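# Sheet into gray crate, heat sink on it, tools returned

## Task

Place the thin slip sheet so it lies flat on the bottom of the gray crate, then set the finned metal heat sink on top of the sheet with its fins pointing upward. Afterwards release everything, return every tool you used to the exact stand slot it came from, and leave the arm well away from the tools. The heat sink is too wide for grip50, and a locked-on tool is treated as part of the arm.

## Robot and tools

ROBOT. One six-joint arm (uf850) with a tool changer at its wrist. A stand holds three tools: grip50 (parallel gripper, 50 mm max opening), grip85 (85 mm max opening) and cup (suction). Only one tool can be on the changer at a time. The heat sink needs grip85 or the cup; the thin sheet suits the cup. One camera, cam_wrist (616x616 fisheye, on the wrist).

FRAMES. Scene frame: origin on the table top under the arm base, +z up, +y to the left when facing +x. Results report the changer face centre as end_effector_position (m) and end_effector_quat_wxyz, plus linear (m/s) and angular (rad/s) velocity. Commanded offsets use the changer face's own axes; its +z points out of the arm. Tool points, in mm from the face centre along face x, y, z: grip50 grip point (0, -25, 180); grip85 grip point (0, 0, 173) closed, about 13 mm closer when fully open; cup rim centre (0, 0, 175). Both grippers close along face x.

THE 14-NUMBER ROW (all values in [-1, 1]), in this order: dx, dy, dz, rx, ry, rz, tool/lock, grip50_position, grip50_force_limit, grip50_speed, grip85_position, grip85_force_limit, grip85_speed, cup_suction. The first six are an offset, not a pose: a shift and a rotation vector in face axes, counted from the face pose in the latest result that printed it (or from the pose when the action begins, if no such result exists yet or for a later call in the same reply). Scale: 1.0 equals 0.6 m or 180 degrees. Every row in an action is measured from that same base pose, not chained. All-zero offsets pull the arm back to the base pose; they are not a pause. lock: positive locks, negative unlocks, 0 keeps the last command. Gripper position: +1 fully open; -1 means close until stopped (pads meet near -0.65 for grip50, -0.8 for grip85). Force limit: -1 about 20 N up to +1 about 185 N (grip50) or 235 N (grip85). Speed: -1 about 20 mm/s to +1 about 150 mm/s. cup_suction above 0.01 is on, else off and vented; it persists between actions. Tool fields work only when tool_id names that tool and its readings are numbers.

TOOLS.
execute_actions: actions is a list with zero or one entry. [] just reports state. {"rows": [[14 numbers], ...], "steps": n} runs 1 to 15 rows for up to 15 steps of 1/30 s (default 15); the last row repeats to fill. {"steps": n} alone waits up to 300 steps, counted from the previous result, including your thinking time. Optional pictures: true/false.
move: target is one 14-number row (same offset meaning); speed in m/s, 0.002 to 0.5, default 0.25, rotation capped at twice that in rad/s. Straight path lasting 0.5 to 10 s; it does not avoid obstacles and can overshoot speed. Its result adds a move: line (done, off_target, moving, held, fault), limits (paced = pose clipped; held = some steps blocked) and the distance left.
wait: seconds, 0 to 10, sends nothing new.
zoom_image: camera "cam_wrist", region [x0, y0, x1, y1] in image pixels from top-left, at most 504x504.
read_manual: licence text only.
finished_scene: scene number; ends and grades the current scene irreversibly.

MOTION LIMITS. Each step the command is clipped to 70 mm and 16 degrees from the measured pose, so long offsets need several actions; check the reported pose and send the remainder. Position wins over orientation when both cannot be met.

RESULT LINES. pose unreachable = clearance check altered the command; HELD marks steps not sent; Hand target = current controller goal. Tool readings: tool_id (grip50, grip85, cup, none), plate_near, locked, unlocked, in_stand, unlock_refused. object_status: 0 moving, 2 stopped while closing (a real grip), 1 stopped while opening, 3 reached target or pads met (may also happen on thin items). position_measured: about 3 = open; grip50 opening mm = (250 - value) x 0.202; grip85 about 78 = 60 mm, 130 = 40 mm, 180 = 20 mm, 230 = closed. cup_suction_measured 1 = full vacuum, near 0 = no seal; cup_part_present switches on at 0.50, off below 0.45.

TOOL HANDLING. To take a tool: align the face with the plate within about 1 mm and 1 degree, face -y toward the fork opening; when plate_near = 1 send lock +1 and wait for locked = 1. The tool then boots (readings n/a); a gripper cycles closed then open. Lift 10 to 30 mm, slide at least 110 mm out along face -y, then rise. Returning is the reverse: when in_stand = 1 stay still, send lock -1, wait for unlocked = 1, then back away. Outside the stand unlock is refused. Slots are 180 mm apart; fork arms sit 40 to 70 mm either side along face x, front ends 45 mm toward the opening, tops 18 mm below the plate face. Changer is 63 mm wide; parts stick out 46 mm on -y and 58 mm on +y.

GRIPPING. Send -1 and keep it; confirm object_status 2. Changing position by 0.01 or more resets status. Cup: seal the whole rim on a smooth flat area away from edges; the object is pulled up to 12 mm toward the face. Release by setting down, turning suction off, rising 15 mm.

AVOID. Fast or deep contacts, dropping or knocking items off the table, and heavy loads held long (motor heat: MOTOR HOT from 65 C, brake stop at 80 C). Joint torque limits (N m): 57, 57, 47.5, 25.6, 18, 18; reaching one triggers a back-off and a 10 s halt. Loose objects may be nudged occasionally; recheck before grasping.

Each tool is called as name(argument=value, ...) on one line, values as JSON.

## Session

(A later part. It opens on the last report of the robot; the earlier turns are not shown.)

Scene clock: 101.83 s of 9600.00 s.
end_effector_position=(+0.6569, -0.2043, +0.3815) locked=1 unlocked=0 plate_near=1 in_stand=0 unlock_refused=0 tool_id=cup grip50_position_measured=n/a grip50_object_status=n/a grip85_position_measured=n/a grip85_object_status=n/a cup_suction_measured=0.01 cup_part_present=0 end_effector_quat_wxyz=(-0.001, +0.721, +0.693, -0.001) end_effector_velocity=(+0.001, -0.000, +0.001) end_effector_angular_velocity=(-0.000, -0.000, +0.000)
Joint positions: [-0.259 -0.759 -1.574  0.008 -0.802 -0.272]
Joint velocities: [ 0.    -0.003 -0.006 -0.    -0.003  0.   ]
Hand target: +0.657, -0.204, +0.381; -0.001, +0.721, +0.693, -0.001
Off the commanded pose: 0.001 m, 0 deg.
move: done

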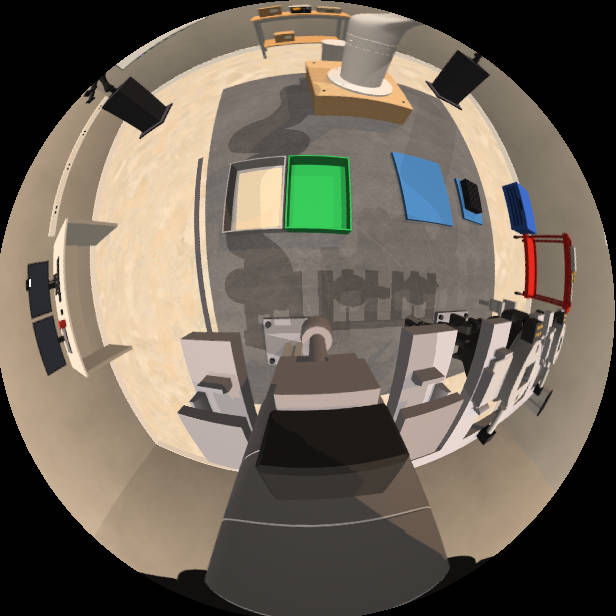

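Middle tool looks like grip85.

move(target=[0,0.001,0.033,0,0,0,0,0,0,0,0,0,0,0], speed=0.015)

move(target=[0,0,0,0,0,0,-1,0,0,0,0,0,0,0])

wait(seconds=1)

move(target=[0,0,-0.035,0,0,0,0,0,0,0,0,0,0,0], speed=0.04)

Scene clock: 107.57 s of 9600.00 s.
end_effector_position=(+0.6577, -0.2044, +0.3625) locked=1 unlocked=0 plate_near=1 in_stand=1 unlock_refused=0 tool_id=cup grip50_position_measured=n/a grip50_object_status=n/a grip85_position_measured=n/a grip85_object_status=n/a cup_suction_measured=0.01 cup_part_present=0 end_effector_quat_wxyz=(-0.001, +0.721, +0.693, -0.000) end_effector_velocity=(-0.001, -0.001, -0.001) end_effector_angular_velocity=(+0.000, +0.001, -0.001)
Joint positions: [-0.259 -0.783 -1.567  0.008 -0.771 -0.271]
Joint velocities: [-0.001 -0.     0.001 -0.    -0.    -0.   ]
Hand target: +0.657, -0.204, +0.362; -0.001, +0.721, +0.693, -0.001
Off the commanded pose: 0.001 m, 0 deg.
move: done

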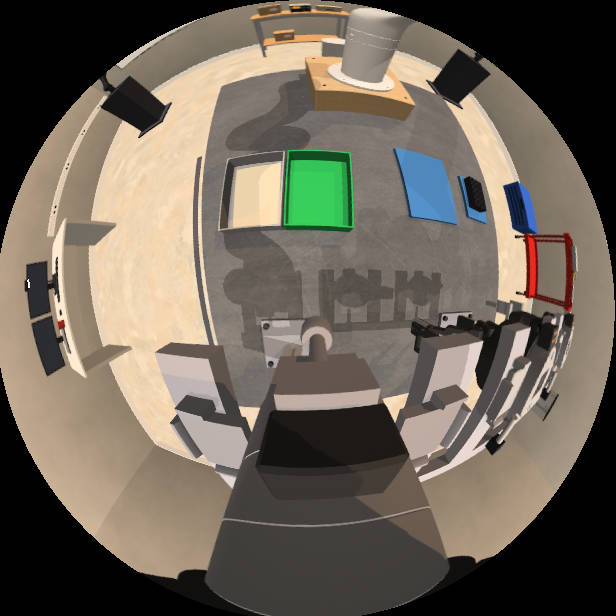

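Scene clock: 108.07 s of 9600.00 s.
end_effector_position=(+0.6576, -0.2044, +0.3624) locked=0 unlocked=0 plate_near=1 in_stand=1 unlock_refused=0 tool_id=none grip50_position_measured=n/a grip50_object_status=n/a grip85_position_measured=n/a grip85_object_status=n/a cup_suction_measured=n/a cup_part_present=n/a end_effector_quat_wxyz=(-0.001, +0.721, +0.693, -0.001) end_effector_velocity=(+0.000, -0.000, +0.001) end_effector_angular_velocity=(-0.001, -0.002, -0.000)
Joint positions: [-0.259 -0.783 -1.567  0.008 -0.771 -0.272]
Joint velocities: [-0.     0.001 -0.     0.     0.001  0.   ]
Hand target: +0.658, -0.204, +0.362; -0.001, +0.721, +0.693, -0.000
Off the commanded pose: 0.000 m, 0 deg.
move: done

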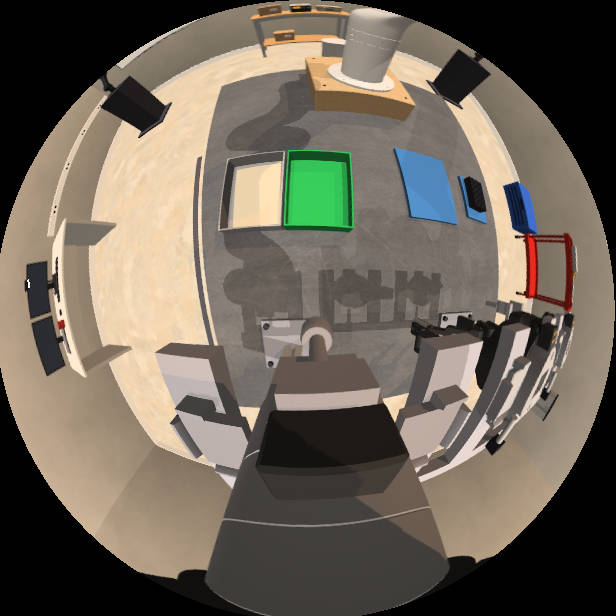

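Scene clock: 109.07 s of 9600.00 s.
end_effector_position=(+0.6577, -0.2044, +0.3624) locked=0 unlocked=1 plate_near=1 in_stand=1 unlock_refused=0 tool_id=none grip50_position_measured=n/a grip50_object_status=n/a grip85_position_measured=n/a grip85_object_status=n/a cup_suction_measured=n/a cup_part_present=n/a end_effector_quat_wxyz=(-0.001, +0.721, +0.693, -0.000) end_effector_velocity=(+0.000, +0.000, +0.000) end_effector_angular_velocity=(-0.000, -0.001, +0.001)
Joint positions: [-0.259 -0.783 -1.567  0.008 -0.771 -0.271]
Joint velocities: [ 0.001  0.    -0.001 -0.     0.    -0.   ]
Hand target: +0.658, -0.204, +0.362; -0.001, +0.721, +0.693, -0.000
Off the commanded pose: 0.000 m, 0 deg.
Steps of this call (steps 1 to 30: nothing new was sent). Readings (end_effector_position | what the end effector reports):
1: (+0.6576, -0.2044, +0.3624) | locked=0 unlocked=0 plate_near=1 in_stand=1 unlock_refused=0 tool_id=none grip50_position_measured=n/a grip50_object_status=n/a grip85_position_measured=n/a grip85_object_status=n/a cup_suction_measured=n/a cup_part_present=n/a
2: (+0.6576, -0.2044, +0.3624) | locked=0 unlocked=0 plate_near=1 in_stand=1 unlock_refused=0 tool_id=none grip50_position_measured=n/a grip50_object_status=n/a grip85_position_measured=n/a grip85_object_status=n/a cup_suction_measured=n/a cup_part_present=n/a
4: (+0.6576, -0.2044, +0.3624) | locked=0 unlocked=0 plate_near=1 in_stand=1 unlock_refused=0 tool_id=none grip50_position_measured=n/a grip50_object_status=n/a grip85_position_measured=n/a grip85_object_status=n/a cup_suction_measured=n/a cup_part_present=n/a
8: (+0.6576, -0.2044, +0.3624) | locked=0 unlocked=0 plate_near=1 in_stand=1 unlock_refused=0 tool_id=none grip50_position_measured=n/a grip50_object_status=n/a grip85_position_measured=n/a grip85_object_status=n/a cup_suction_measured=n/a cup_part_present=n/a
30: the state above

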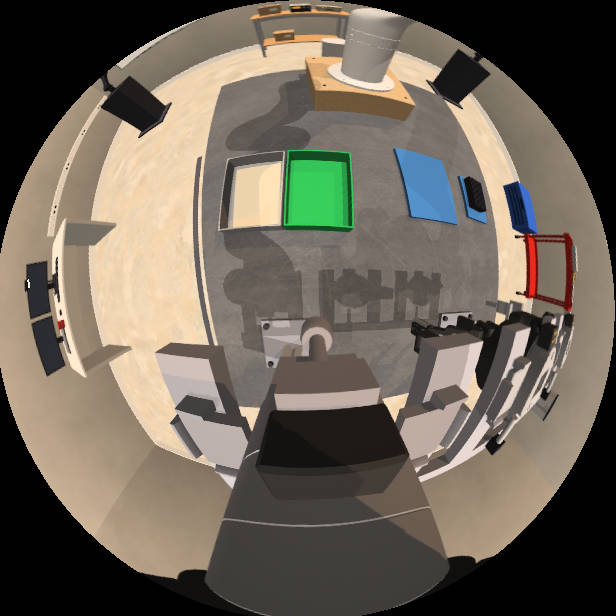

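Scene clock: 109.90 s of 9600.00 s.
end_effector_position=(+0.6576, -0.2043, +0.3833) locked=0 unlocked=1 plate_near=0 in_stand=0 unlock_refused=0 tool_id=none grip50_position_measured=n/a grip50_object_status=n/a grip85_position_measured=n/a grip85_object_status=n/a cup_suction_measured=n/a cup_part_present=n/a end_effector_quat_wxyz=(-0.001, +0.721, +0.693, -0.001) end_effector_velocity=(-0.000, -0.001, +0.000) end_effector_angular_velocity=(+0.000, +0.001, -0.001)
Joint positions: [-0.259 -0.759 -1.577  0.007 -0.805 -0.271]
Joint velocities: [-0.001  0.001 -0.    -0.    -0.002 -0.   ]
Hand target: +0.658, -0.204, +0.383; -0.001, +0.721, +0.693, -0.000
Off the commanded pose: 0.000 m, 0 deg.
move: done

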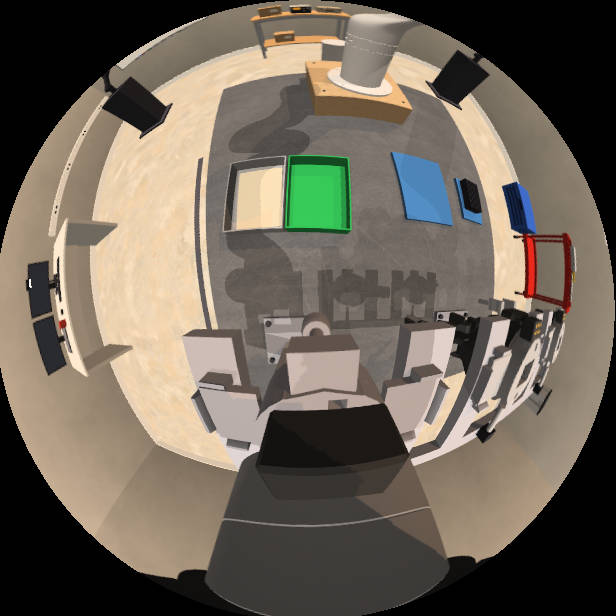

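move(target=[0.3,0,0,0,0,0,0,0,0,0,0,0,0,0], speed=0.12)

Scene clock: 114.37 s of 9600.00 s.
end_effector_position=(+0.6642, -0.0247, +0.3833) locked=0 unlocked=1 plate_near=0 in_stand=0 unlock_refused=0 tool_id=none grip50_position_measured=n/a grip50_object_status=n/a grip85_position_measured=n/a grip85_object_status=n/a cup_suction_measured=n/a cup_part_present=n/a end_effector_quat_wxyz=(-0.001, +0.721, +0.693, -0.001) end_effector_velocity=(+0.000, +0.002, +0.000) end_effector_angular_velocity=(-0.000, -0.000, +0.001)
Joint positions: [ 0.008 -0.699 -1.481  0.002 -0.767 -0.001]
Joint velocities: [ 0.003  0.001  0.    -0.001  0.     0.003]
Hand target: +0.664, -0.024, +0.383; -0.001, +0.721, +0.693, -0.001
Off the commanded pose: 0.000 m, 0 deg.
move: done

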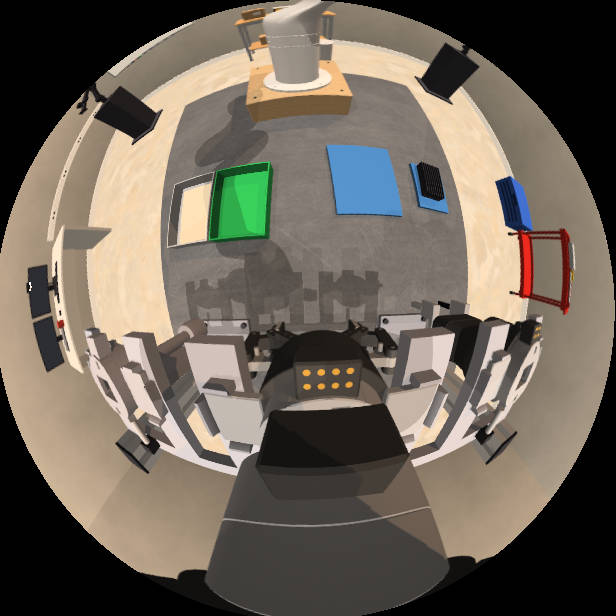

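move(target=[0.0015,0.0035,0.025,0,0,0,0,0,0,0,0,0,0,0], speed=0.02)

move(target=[0,0,0.012,0,0,0,0,0,0,0,0,0,0,0], speed=0.005)

Scene clock: 117.83 s of 9600.00 s.
end_effector_position=(+0.6666, -0.0239, +0.3691) locked=0 unlocked=1 plate_near=0 in_stand=0 unlock_refused=0 tool_id=none grip50_position_measured=n/a grip50_object_status=n/a grip85_position_measured=n/a grip85_object_status=n/a cup_suction_measured=n/a cup_part_present=n/a end_effector_quat_wxyz=(-0.001, +0.721, +0.693, -0.000) end_effector_velocity=(-0.000, +0.000, -0.000) end_effector_angular_velocity=(-0.000, +0.000, +0.002)
Joint positions: [ 0.009 -0.722 -1.482  0.002 -0.745  0.001]
Joint velocities: [ 0.001  0.     0.    -0.     0.    -0.001]
Hand target: +0.666, -0.024, +0.368; -0.001, +0.721, +0.693, -0.001
Off the commanded pose: 0.001 m, 0 deg.
move: done

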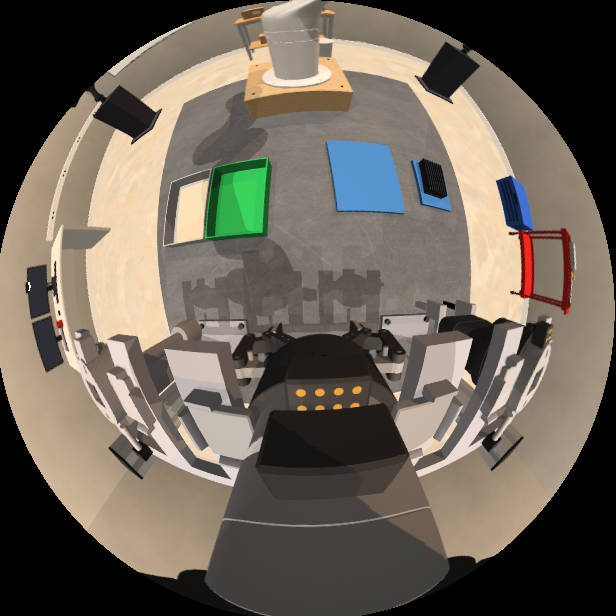

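Scene clock: 119.50 s of 9600.00 s.
end_effector_position=(+0.6670, -0.0239, +0.3626) locked=0 unlocked=1 plate_near=1 in_stand=1 unlock_refused=0 tool_id=none grip50_position_measured=n/a grip50_object_status=n/a grip85_position_measured=n/a grip85_object_status=n/a cup_suction_measured=n/a cup_part_present=n/a end_effector_quat_wxyz=(-0.000, +0.721, +0.693, +0.000) end_effector_velocity=(+0.000, +0.000, -0.000) end_effector_angular_velocity=(-0.000, -0.001, +0.002)
Joint positions: [ 0.009 -0.73  -1.48   0.002 -0.733  0.001]
Joint velocities: [ 0.001  0.     0.    -0.     0.001 -0.001]
Hand target: +0.667, -0.024, +0.362; -0.001, +0.721, +0.693, -0.000
Off the commanded pose: 0.001 m, 0 deg.
move: done

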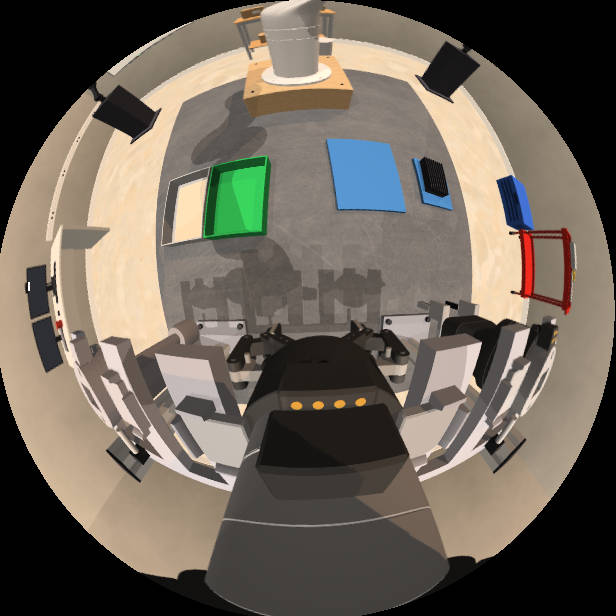

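move(target=[0,0,0,0,0,0,1,0,0,0,1,0,0,0])

wait(seconds=1)

move(target=[0,0,-0.033,0,0,0,0,0,0,0,1,0,0,0], speed=0.04)

move(target=[0,-0.22,0,0,0,0,0,0,0,0,1,0,0,0], speed=0.1)

move(target=[0.555,-0.305,0.17,0,0,0,0,0,0,0,1,0,0,0])

Scene clock: 125.70 s of 9600.00 s.
end_effector_position=(+0.6671, -0.0238, +0.3620) locked=0 unlocked=0 plate_near=1 in_stand=1 unlock_refused=0 tool_id=none grip50_position_measured=n/a grip50_object_status=n/a grip85_position_measured=n/a grip85_object_status=n/a cup_suction_measured=n/a cup_part_present=n/a end_effector_quat_wxyz=(+0.000, +0.721, +0.693, +0.001) end_effector_velocity=(+0.002, +0.000, -0.002) end_effector_angular_velocity=(-0.004, -0.011, -0.007)
Joint positions: [ 0.009 -0.731 -1.479  0.002 -0.731  0.002]
Joint velocities: [ 0.001 -0.005 -0.001 -0.005  0.015  0.012]
Hand target: +0.667, -0.024, +0.363; -0.000, +0.721, +0.693, +0.000
Off the commanded pose: 0.001 m, 0 deg.
move: done

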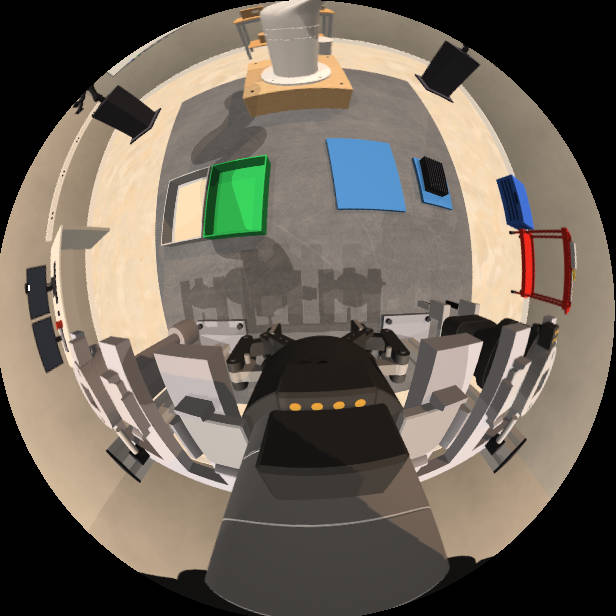

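Scene clock: 126.70 s of 9600.00 s.
end_effector_position=(+0.6672, -0.0239, +0.3624) locked=1 unlocked=0 plate_near=1 in_stand=1 unlock_refused=0 tool_id=grip85 grip50_position_measured=n/a grip50_object_status=n/a grip85_position_measured=n/a grip85_object_status=n/a cup_suction_measured=n/a cup_part_present=n/a end_effector_quat_wxyz=(+0.000, +0.722, +0.692, +0.001) end_effector_velocity=(+0.000, -0.001, +0.001) end_effector_angular_velocity=(-0.000, -0.001, -0.001)
Joint positions: [ 0.009 -0.73  -1.48   0.002 -0.731  0.003]
Joint velocities: [-0.001  0.    -0.001 -0.     0.     0.   ]
Hand target: +0.667, -0.024, +0.363; -0.000, +0.721, +0.693, +0.000
Off the commanded pose: 0.000 m, 0 deg.
Steps of this call (steps 1 to 30: nothing new was sent). Readings (end_effector_position | what the end effector reports):
1: (+0.6672, -0.0239, +0.3620) | locked=0 unlocked=0 plate_near=1 in_stand=1 unlock_refused=0 tool_id=none grip50_position_measured=n/a grip50_object_status=n/a grip85_position_measured=n/a grip85_object_status=n/a cup_suction_measured=n/a cup_part_present=n/a
2: (+0.6672, -0.0239, +0.3620) | locked=0 unlocked=0 plate_near=1 in_stand=1 unlock_refused=0 tool_id=none grip50_position_measured=n/a grip50_object_status=n/a grip85_position_measured=n/a grip85_object_status=n/a cup_suction_measured=n/a cup_part_present=n/a
4: (+0.6673, -0.0239, +0.3623) | locked=1 unlocked=0 plate_near=1 in_stand=1 unlock_refused=0 tool_id=grip85 grip50_position_measured=n/a grip50_object_status=n/a grip85_position_measured=n/a grip85_object_status=n/a cup_suction_measured=n/a cup_part_present=n/a
8: (+0.6672, -0.0239, +0.3623) | locked=1 unlocked=0 plate_near=1 in_stand=1 unlock_refused=0 tool_id=grip85 grip50_position_measured=n/a grip50_object_status=n/a grip85_position_measured=n/a grip85_object_status=n/a cup_suction_measured=n/a cup_part_present=n/a
30: the state above

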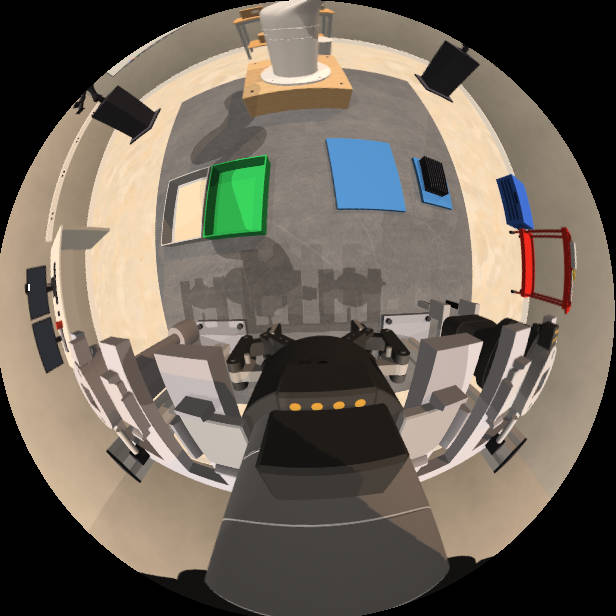

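Scene clock: 127.50 s of 9600.00 s.
end_effector_position=(+0.6669, -0.0239, +0.3819) locked=1 unlocked=0 plate_near=1 in_stand=0 unlock_refused=0 tool_id=grip85 grip50_position_measured=n/a grip50_object_status=n/a grip85_position_measured=n/a grip85_object_status=n/a cup_suction_measured=n/a cup_part_present=n/a end_effector_quat_wxyz=(+0.000, +0.722, +0.692, +0.000) end_effector_velocity=(+0.001, +0.001, +0.000) end_effector_angular_velocity=(+0.000, -0.002, -0.000)
Joint positions: [ 0.009 -0.706 -1.488  0.002 -0.765  0.003]
Joint velocities: [ 0.001 -0.    -0.001  0.     0.001  0.001]
Hand target: +0.667, -0.024, +0.382; +0.000, +0.722, +0.692, +0.001
Off the commanded pose: 0.000 m, 0 deg.
move: done

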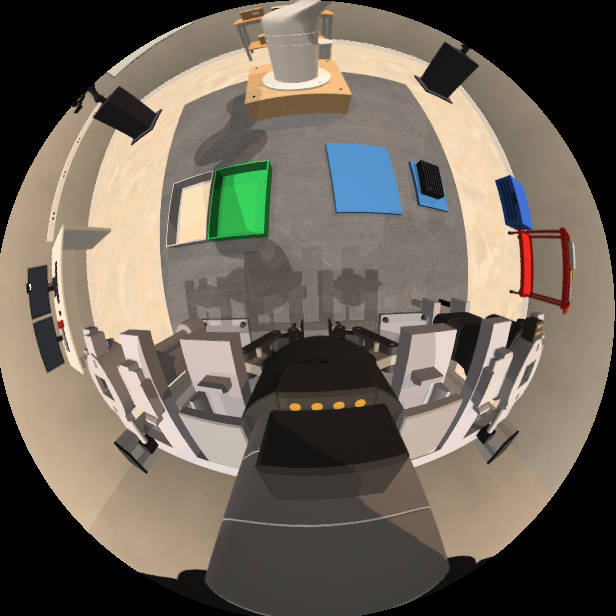

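Scene clock: 129.17 s of 9600.00 s.
end_effector_position=(+0.5355, -0.0187, +0.3817) locked=1 unlocked=0 plate_near=1 in_stand=0 unlock_refused=0 tool_id=grip85 grip50_position_measured=n/a grip50_object_status=n/a grip85_position_measured=n/a grip85_object_status=n/a cup_suction_measured=n/a cup_part_present=n/a end_effector_quat_wxyz=(+0.000, +0.722, +0.692, +0.001) end_effector_velocity=(-0.002, +0.001, -0.000) end_effector_angular_velocity=(-0.000, +0.001, +0.002)
Joint positions: [ 0.01  -0.417 -1.039  0.003 -0.605  0.004]
Joint velocities: [ 0.002  0.003  0.005 -0.     0.002 -0.   ]
Hand target: +0.535, -0.019, +0.382; +0.000, +0.722, +0.692, +0.000
Off the commanded pose: 0.001 m, 0 deg.
move: done

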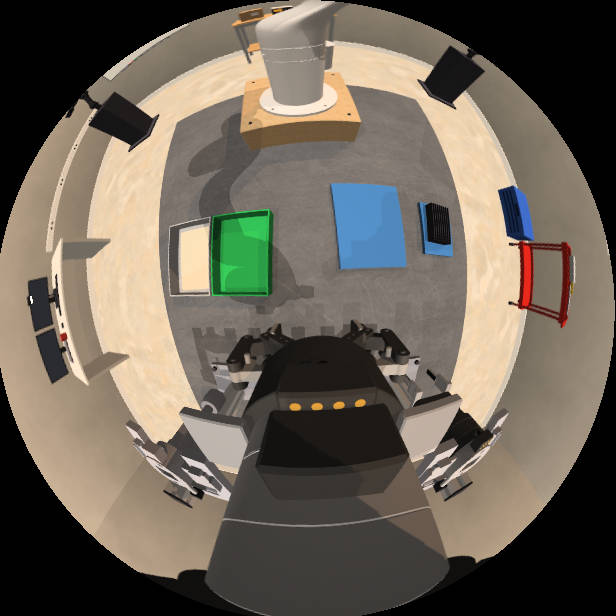

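Scene clock: 131.23 s of 9600.00 s.
end_effector_position=(+0.3661, +0.3216, +0.2795) locked=1 unlocked=0 plate_near=1 in_stand=0 unlock_refused=0 tool_id=grip85 grip50_position_measured=n/a grip50_object_status=n/a grip85_position_measured=3 grip85_object_status=3 cup_suction_measured=n/a cup_part_present=n/a end_effector_quat_wxyz=(+0.000, +0.722, +0.692, +0.001) end_effector_velocity=(-0.001, +0.002, -0.000) end_effector_angular_velocity=(-0.001, -0.001, +0.000)
Joint positions: [ 0.775 -0.516 -0.876 -0.034 -0.346  0.803]
Joint velocities: [ 0.006 -0.001 -0.001 -0.004  0.001  0.009]
Hand target: +0.366, +0.322, +0.279; +0.000, +0.722, +0.692, +0.000
Off the commanded pose: 0.001 m, 0 deg.
move: done

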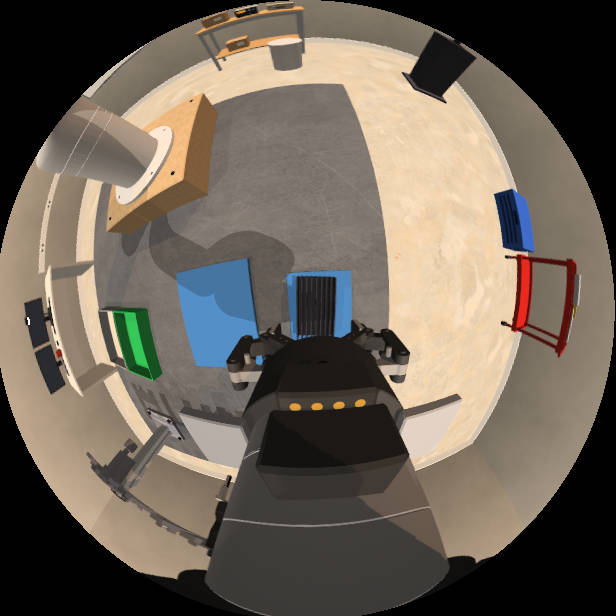

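move(target=[0,-0.013,0.135,0,0,0.012,0,0,0,0,1,0,0,0], speed=0.04)

move(target=[0,0,0,0,0,0,0,0,0,0,-1,0,-0.5,0])

move(target=[0,0,-0.17,0,0,0,0,0,0,0,-1,0,-0.5,0], speed=0.08)

Scene clock: 137.07 s of 9600.00 s.
end_effector_position=(+0.3586, +0.3221, +0.1985) locked=1 unlocked=0 plate_near=1 in_stand=0 unlock_refused=0 tool_id=grip85 grip50_position_measured=n/a grip50_object_status=n/a grip85_position_measured=3 grip85_object_status=3 cup_suction_measured=n/a cup_part_present=n/a end_effector_quat_wxyz=(+0.000, +0.735, +0.678, +0.001) end_effector_velocity=(+0.001, +0.001, -0.000) end_effector_angular_velocity=(+0.002, -0.002, +0.000)
Joint positions: [ 0.784 -0.691 -0.886 -0.065 -0.182  0.882]
Joint velocities: [ 0.    -0.002 -0.002 -0.003  0.002  0.003]
Hand target: +0.359, +0.322, +0.198; +0.000, +0.735, +0.678, +0.001
Off the commanded pose: 0.000 m, 0 deg.
move: done

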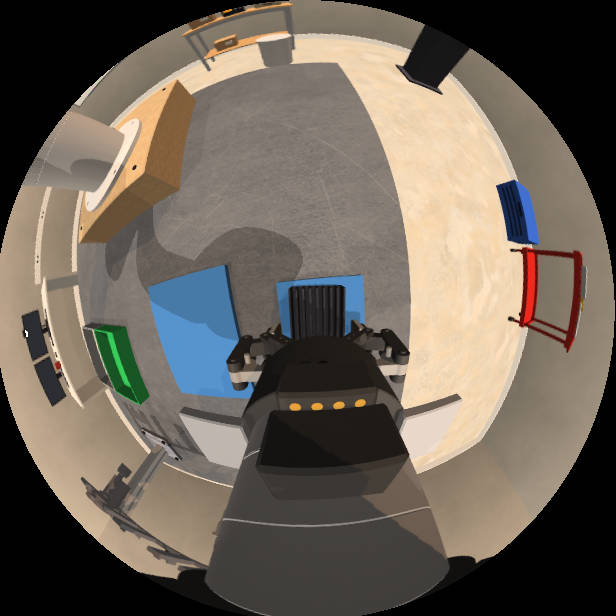

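Scene clock: 137.93 s of 9600.00 s.
end_effector_position=(+0.3588, +0.3222, +0.1988) locked=1 unlocked=0 plate_near=1 in_stand=0 unlock_refused=0 tool_id=grip85 grip50_position_measured=n/a grip50_object_status=n/a grip85_position_measured=80 grip85_object_status=2 cup_suction_measured=n/a cup_part_present=n/a end_effector_quat_wxyz=(+0.000, +0.735, +0.678, +0.001) end_effector_velocity=(-0.001, -0.000, -0.000) end_effector_angular_velocity=(-0.001, +0.001, +0.000)
Joint positions: [ 0.784 -0.69  -0.887 -0.065 -0.183  0.882]
Joint velocities: [ 0.001 -0.001  0.001  0.    -0.     0.   ]
Hand target: +0.359, +0.322, +0.198; +0.000, +0.735, +0.678, +0.001
Off the commanded pose: 0.000 m, 0 deg.
move: done

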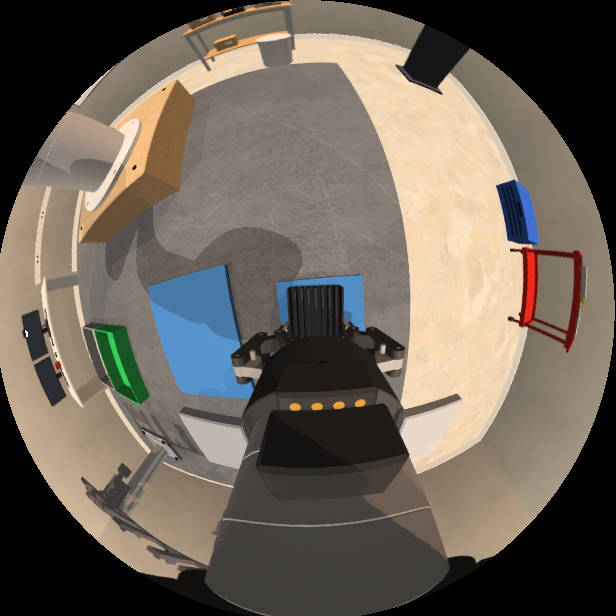

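Scene clock: 139.57 s of 9600.00 s.
end_effector_position=(+0.3583, +0.3220, +0.3007) locked=1 unlocked=0 plate_near=1 in_stand=0 unlock_refused=0 tool_id=grip85 grip50_position_measured=n/a grip50_object_status=n/a grip85_position_measured=80 grip85_object_status=2 cup_suction_measured=n/a cup_part_present=n/a end_effector_quat_wxyz=(+0.000, +0.735, +0.678, +0.001) end_effector_velocity=(+0.001, +0.001, +0.002) end_effector_angular_velocity=(+0.001, -0.002, +0.001)
Joint positions: [ 0.787 -0.462 -0.859 -0.031 -0.383  0.849]
Joint velocities: [-0.     0.003 -0.001  0.    -0.002 -0.001]
Hand target: +0.358, +0.322, +0.301; +0.000, +0.735, +0.678, +0.001
Off the commanded pose: 0.000 m, 0 deg.
move: done

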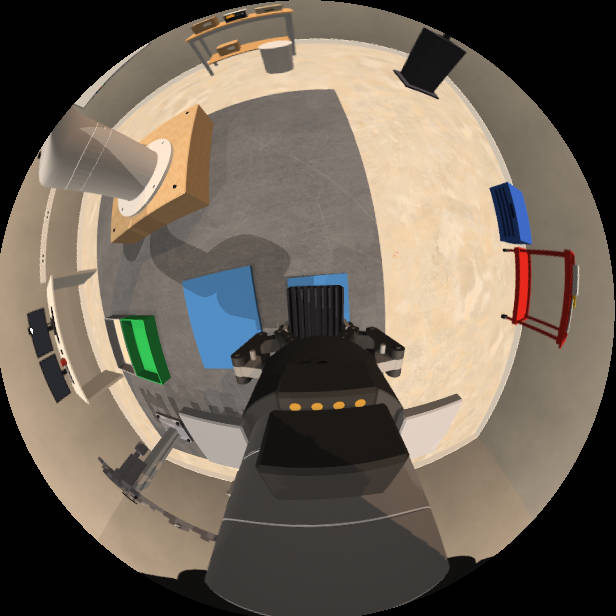

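move(target=[-1,0.135,0,0,0,0,0,0,0,0,-1,0,-0.5,0], speed=0.2)

move(target=[-0.049,0.007,0.06,0,0,0,0,0,0,0,-1,0,-0.5,0], speed=0.05)

move(target=[0,0,0.1,0,0,0,0,0,0,0,-1,0,-0.5,0], speed=0.03)

move(target=[0,0,0.008,0,0,0,0,0,0,0,-1,0,-0.5,0], speed=0.005)

Scene clock: 147.83 s of 9600.00 s.
end_effector_position=(+0.3926, -0.2832, +0.3003) locked=1 unlocked=0 plate_near=1 in_stand=0 unlock_refused=0 tool_id=grip85 grip50_position_measured=n/a grip50_object_status=n/a grip85_position_measured=81 grip85_object_status=2 cup_suction_measured=n/a cup_part_present=n/a end_effector_quat_wxyz=(-0.000, +0.735, +0.678, +0.001) end_effector_velocity=(+0.001, -0.003, +0.001) end_effector_angular_velocity=(-0.002, -0.004, -0.001)
Joint positions: [-0.587 -0.467 -0.866  0.031 -0.386 -0.582]
Joint velocities: [-0.004 -0.002 -0.006  0.003  0.    -0.005]
Hand target: +0.393, -0.284, +0.300; -0.000, +0.735, +0.678, +0.001
Off the commanded pose: 0.002 m, 0 deg.
move: done

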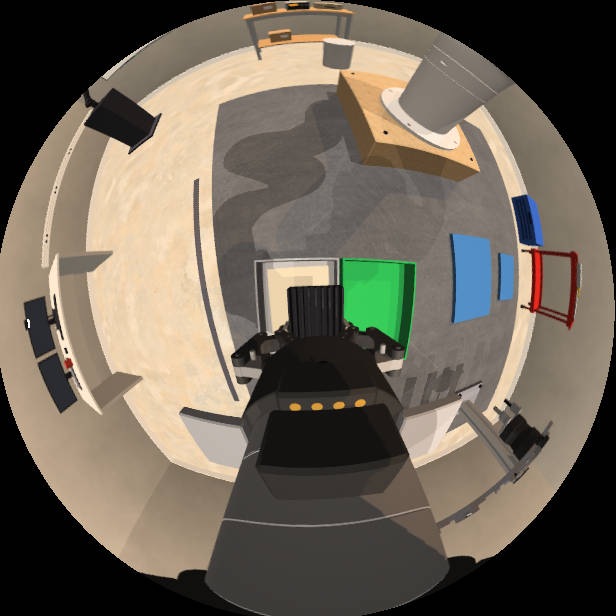

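Scene clock: 149.07 s of 9600.00 s.
end_effector_position=(+0.3946, -0.3128, +0.2643) locked=1 unlocked=0 plate_near=1 in_stand=0 unlock_refused=0 tool_id=grip85 grip50_position_measured=n/a grip50_object_status=n/a grip85_position_measured=81 grip85_object_status=2 cup_suction_measured=n/a cup_part_present=n/a end_effector_quat_wxyz=(-0.000, +0.735, +0.679, +0.001) end_effector_velocity=(+0.000, -0.000, -0.001) end_effector_angular_velocity=(-0.001, -0.001, +0.001)
Joint positions: [-0.632 -0.576 -0.926  0.037 -0.337 -0.633]
Joint velocities: [-0.    -0.002 -0.001  0.     0.001 -0.002]
Hand target: +0.395, -0.313, +0.264; -0.000, +0.735, +0.678, +0.001
Off the commanded pose: 0.000 m, 0 deg.
move: done

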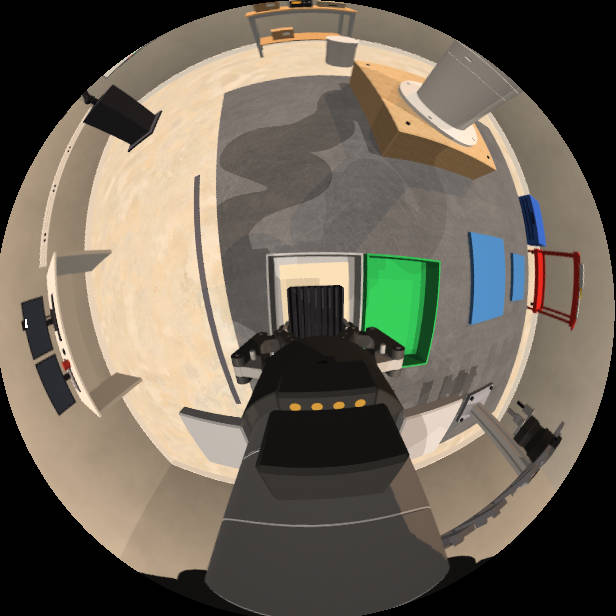

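Scene clock: 151.33 s of 9600.00 s.
end_effector_position=(+0.3948, -0.3128, +0.2043) locked=1 unlocked=0 plate_near=1 in_stand=0 unlock_refused=0 tool_id=grip85 grip50_position_measured=n/a grip50_object_status=n/a grip85_position_measured=81 grip85_object_status=2 cup_suction_measured=n/a cup_part_present=n/a end_effector_quat_wxyz=(-0.000, +0.735, +0.679, +0.001) end_effector_velocity=(+0.002, -0.001, +0.000) end_effector_angular_velocity=(-0.003, -0.004, +0.002)
Joint positions: [-0.631 -0.707 -0.947  0.054 -0.227 -0.65 ]
Joint velocities: [ 0.001 -0.001 -0.003  0.001  0.003 -0.002]
Hand target: +0.395, -0.313, +0.204; -0.000, +0.735, +0.679, +0.001
Off the commanded pose: 0.000 m, 0 deg.
move: done

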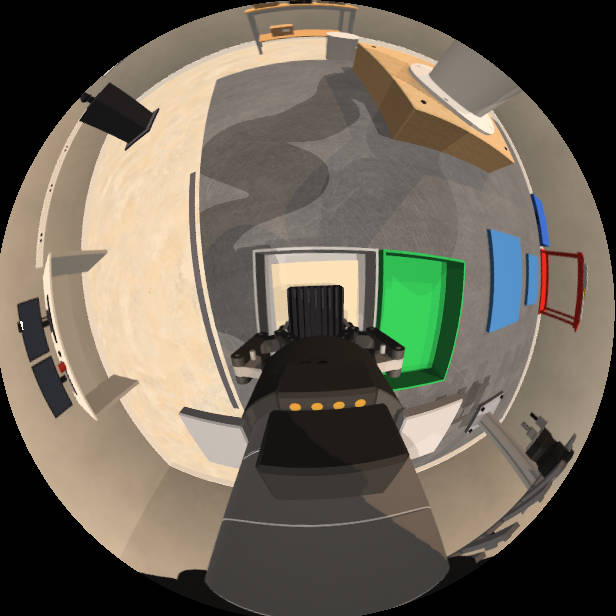

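Scene clock: 152.50 s of 9600.00 s.
end_effector_position=(+0.3948, -0.3128, +0.1995) locked=1 unlocked=0 plate_near=1 in_stand=0 unlock_refused=0 tool_id=grip85 grip50_position_measured=n/a grip50_object_status=n/a grip85_position_measured=81 grip85_object_status=2 cup_suction_measured=n/a cup_part_present=n/a end_effector_quat_wxyz=(-0.000, +0.735, +0.679, +0.001) end_effector_velocity=(-0.000, +0.000, -0.000) end_effector_angular_velocity=(-0.000, -0.000, +0.000)
Joint positions: [-0.631 -0.718 -0.949  0.056 -0.219 -0.652]
Joint velocities: [ 0.    -0.     0.     0.001  0.001 -0.001]
Hand target: +0.395, -0.313, +0.200; -0.000, +0.735, +0.679, +0.001
Off the commanded pose: 0.000 m, 0 deg.
move: done

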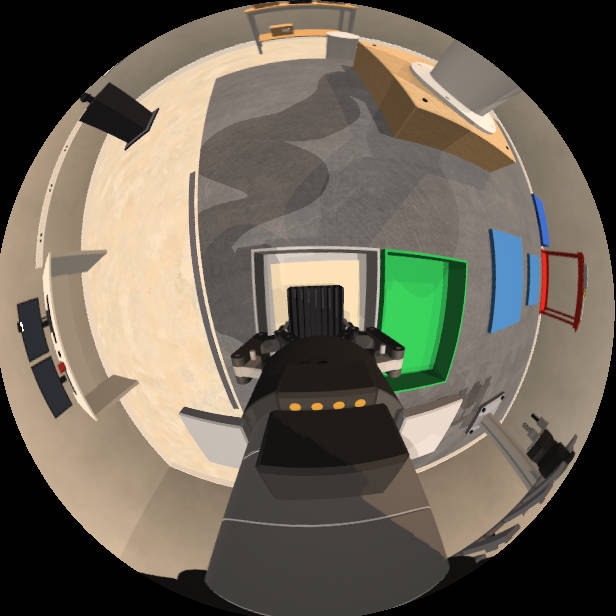

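move(target=[0,0,0.006,0,0,0,0,0,0,0,-1,0,-0.5,0], speed=0.005)

move(target=[0,0,0,0,0,0,0,0,0,0,0.7,0,-0.5,0])

move(target=[0,0,-0.31,0,0,-0.012,0,0,0,0,0.7,0,-0.5,0], speed=0.15)

Scene clock: 157.27 s of 9600.00 s.
end_effector_position=(+0.3948, -0.3128, +0.1960) locked=1 unlocked=0 plate_near=1 in_stand=0 unlock_refused=0 tool_id=grip85 grip50_position_measured=n/a grip50_object_status=n/a grip85_position_measured=81 grip85_object_status=2 cup_suction_measured=n/a cup_part_present=n/a end_effector_quat_wxyz=(-0.000, +0.735, +0.679, +0.001) end_effector_velocity=(-0.000, -0.000, -0.000) end_effector_angular_velocity=(+0.000, +0.000, -0.000)
Joint positions: [-0.63  -0.726 -0.951  0.058 -0.213 -0.654]
Joint velocities: [-0.001 -0.001 -0.001  0.     0.    -0.001]
Hand target: +0.395, -0.313, +0.196; -0.000, +0.735, +0.679, +0.001
Off the commanded pose: 0.000 m, 0 deg.
move: done

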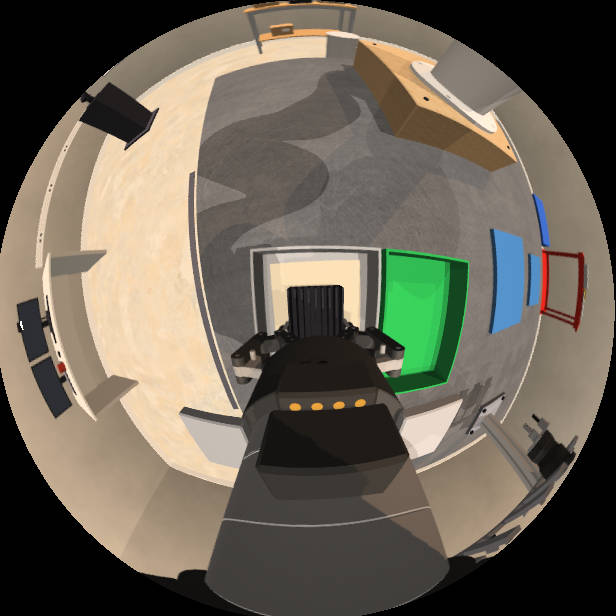

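Scene clock: 157.90 s of 9600.00 s.
end_effector_position=(+0.3948, -0.3128, +0.1960) locked=1 unlocked=0 plate_near=1 in_stand=0 unlock_refused=0 tool_id=grip85 grip50_position_measured=n/a grip50_object_status=n/a grip85_position_measured=41 grip85_object_status=0 cup_suction_measured=n/a cup_part_present=n/a end_effector_quat_wxyz=(-0.000, +0.735, +0.679, +0.001) end_effector_velocity=(-0.000, +0.000, -0.000) end_effector_angular_velocity=(+0.001, +0.001, -0.000)
Joint positions: [-0.63  -0.726 -0.951  0.058 -0.213 -0.654]
Joint velocities: [ 0.    -0.     0.001 -0.    -0.     0.001]
Hand target: +0.395, -0.313, +0.196; -0.000, +0.735, +0.679, +0.001
Off the commanded pose: 0.000 m, 0 deg.
move: done

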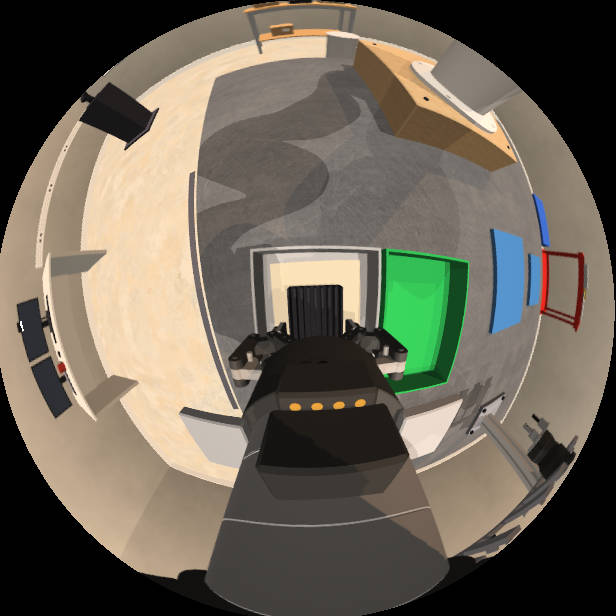

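Scene clock: 159.50 s of 9600.00 s.
end_effector_position=(+0.3941, -0.3126, +0.3818) locked=1 unlocked=0 plate_near=1 in_stand=0 unlock_refused=0 tool_id=grip85 grip50_position_measured=n/a grip50_object_status=n/a grip85_position_measured=41 grip85_object_status=3 cup_suction_measured=n/a cup_part_present=n/a end_effector_quat_wxyz=(-0.001, +0.722, +0.692, +0.001) end_effector_velocity=(+0.001, -0.001, +0.003) end_effector_angular_velocity=(-0.002, -0.002, +0.001)
Joint positions: [-0.635 -0.355 -0.946  0.022 -0.58  -0.658]
Joint velocities: [-0.001  0.003 -0.003 -0.    -0.004 -0.001]
Hand target: +0.394, -0.313, +0.382; -0.000, +0.722, +0.692, +0.001
Off the commanded pose: 0.001 m, 0 deg.
move: done

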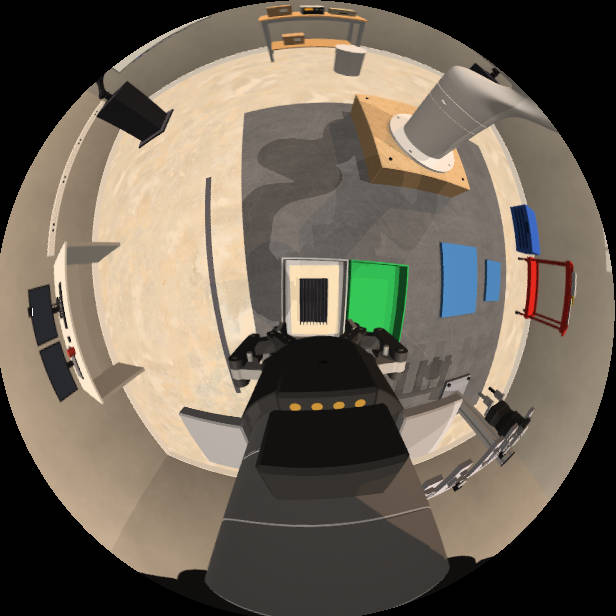

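move(target=[0.499,0.2155,0,0,0,0,0,0,0,0,1,0,0,0])

move(target=[0,0.22,0,0,0,0,0,0,0,0,1,0,0,0], speed=0.08)

Scene clock: 164.07 s of 9600.00 s.
end_effector_position=(+0.5350, -0.0186, +0.3823) locked=1 unlocked=0 plate_near=1 in_stand=0 unlock_refused=0 tool_id=grip85 grip50_position_measured=n/a grip50_object_status=n/a grip85_position_measured=3 grip85_object_status=3 cup_suction_measured=n/a cup_part_present=n/a end_effector_quat_wxyz=(-0.001, +0.722, +0.692, +0.000) end_effector_velocity=(+0.002, +0.002, +0.000) end_effector_angular_velocity=(-0.001, -0.001, +0.003)
Joint positions: [ 0.01  -0.415 -1.039  0.004 -0.607  0.003]
Joint velocities: [ 0.005 -0.002 -0.004 -0.001 -0.001  0.002]
Hand target: +0.535, -0.018, +0.382; -0.001, +0.722, +0.692, +0.000
Off the commanded pose: 0.001 m, 0 deg.
move: done

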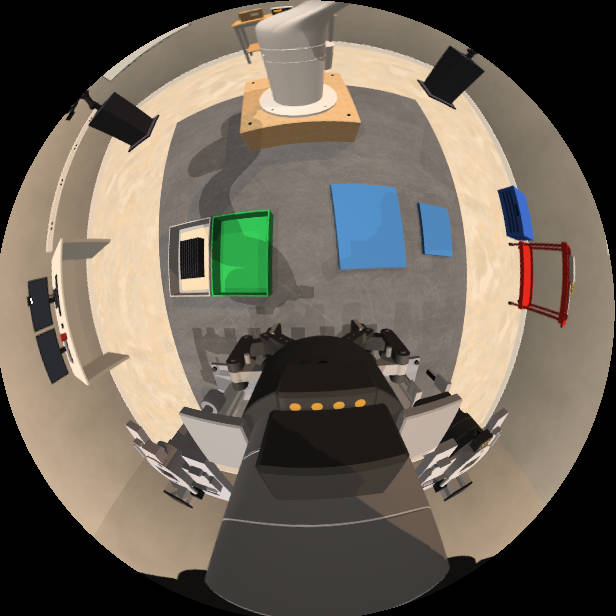

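Scene clock: 166.07 s of 9600.00 s.
end_effector_position=(+0.6665, -0.0238, +0.3824) locked=1 unlocked=0 plate_near=1 in_stand=0 unlock_refused=0 tool_id=grip85 grip50_position_measured=n/a grip50_object_status=n/a grip85_position_measured=3 grip85_object_status=3 cup_suction_measured=n/a cup_part_present=n/a end_effector_quat_wxyz=(-0.001, +0.722, +0.692, +0.000) end_effector_velocity=(+0.001, -0.000, -0.000) end_effector_angular_velocity=(+0.000, +0.002, -0.002)
Joint positions: [ 0.009 -0.705 -1.488  0.003 -0.767  0.003]
Joint velocities: [-0.001 -0.004 -0.005  0.    -0.003  0.001]
Hand target: +0.667, -0.024, +0.382; -0.001, +0.722, +0.692, +0.000
Off the commanded pose: 0.001 m, 0 deg.
move: done

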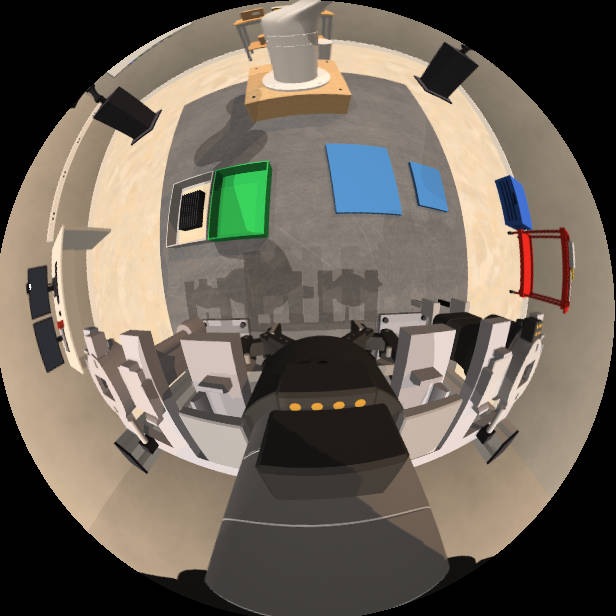

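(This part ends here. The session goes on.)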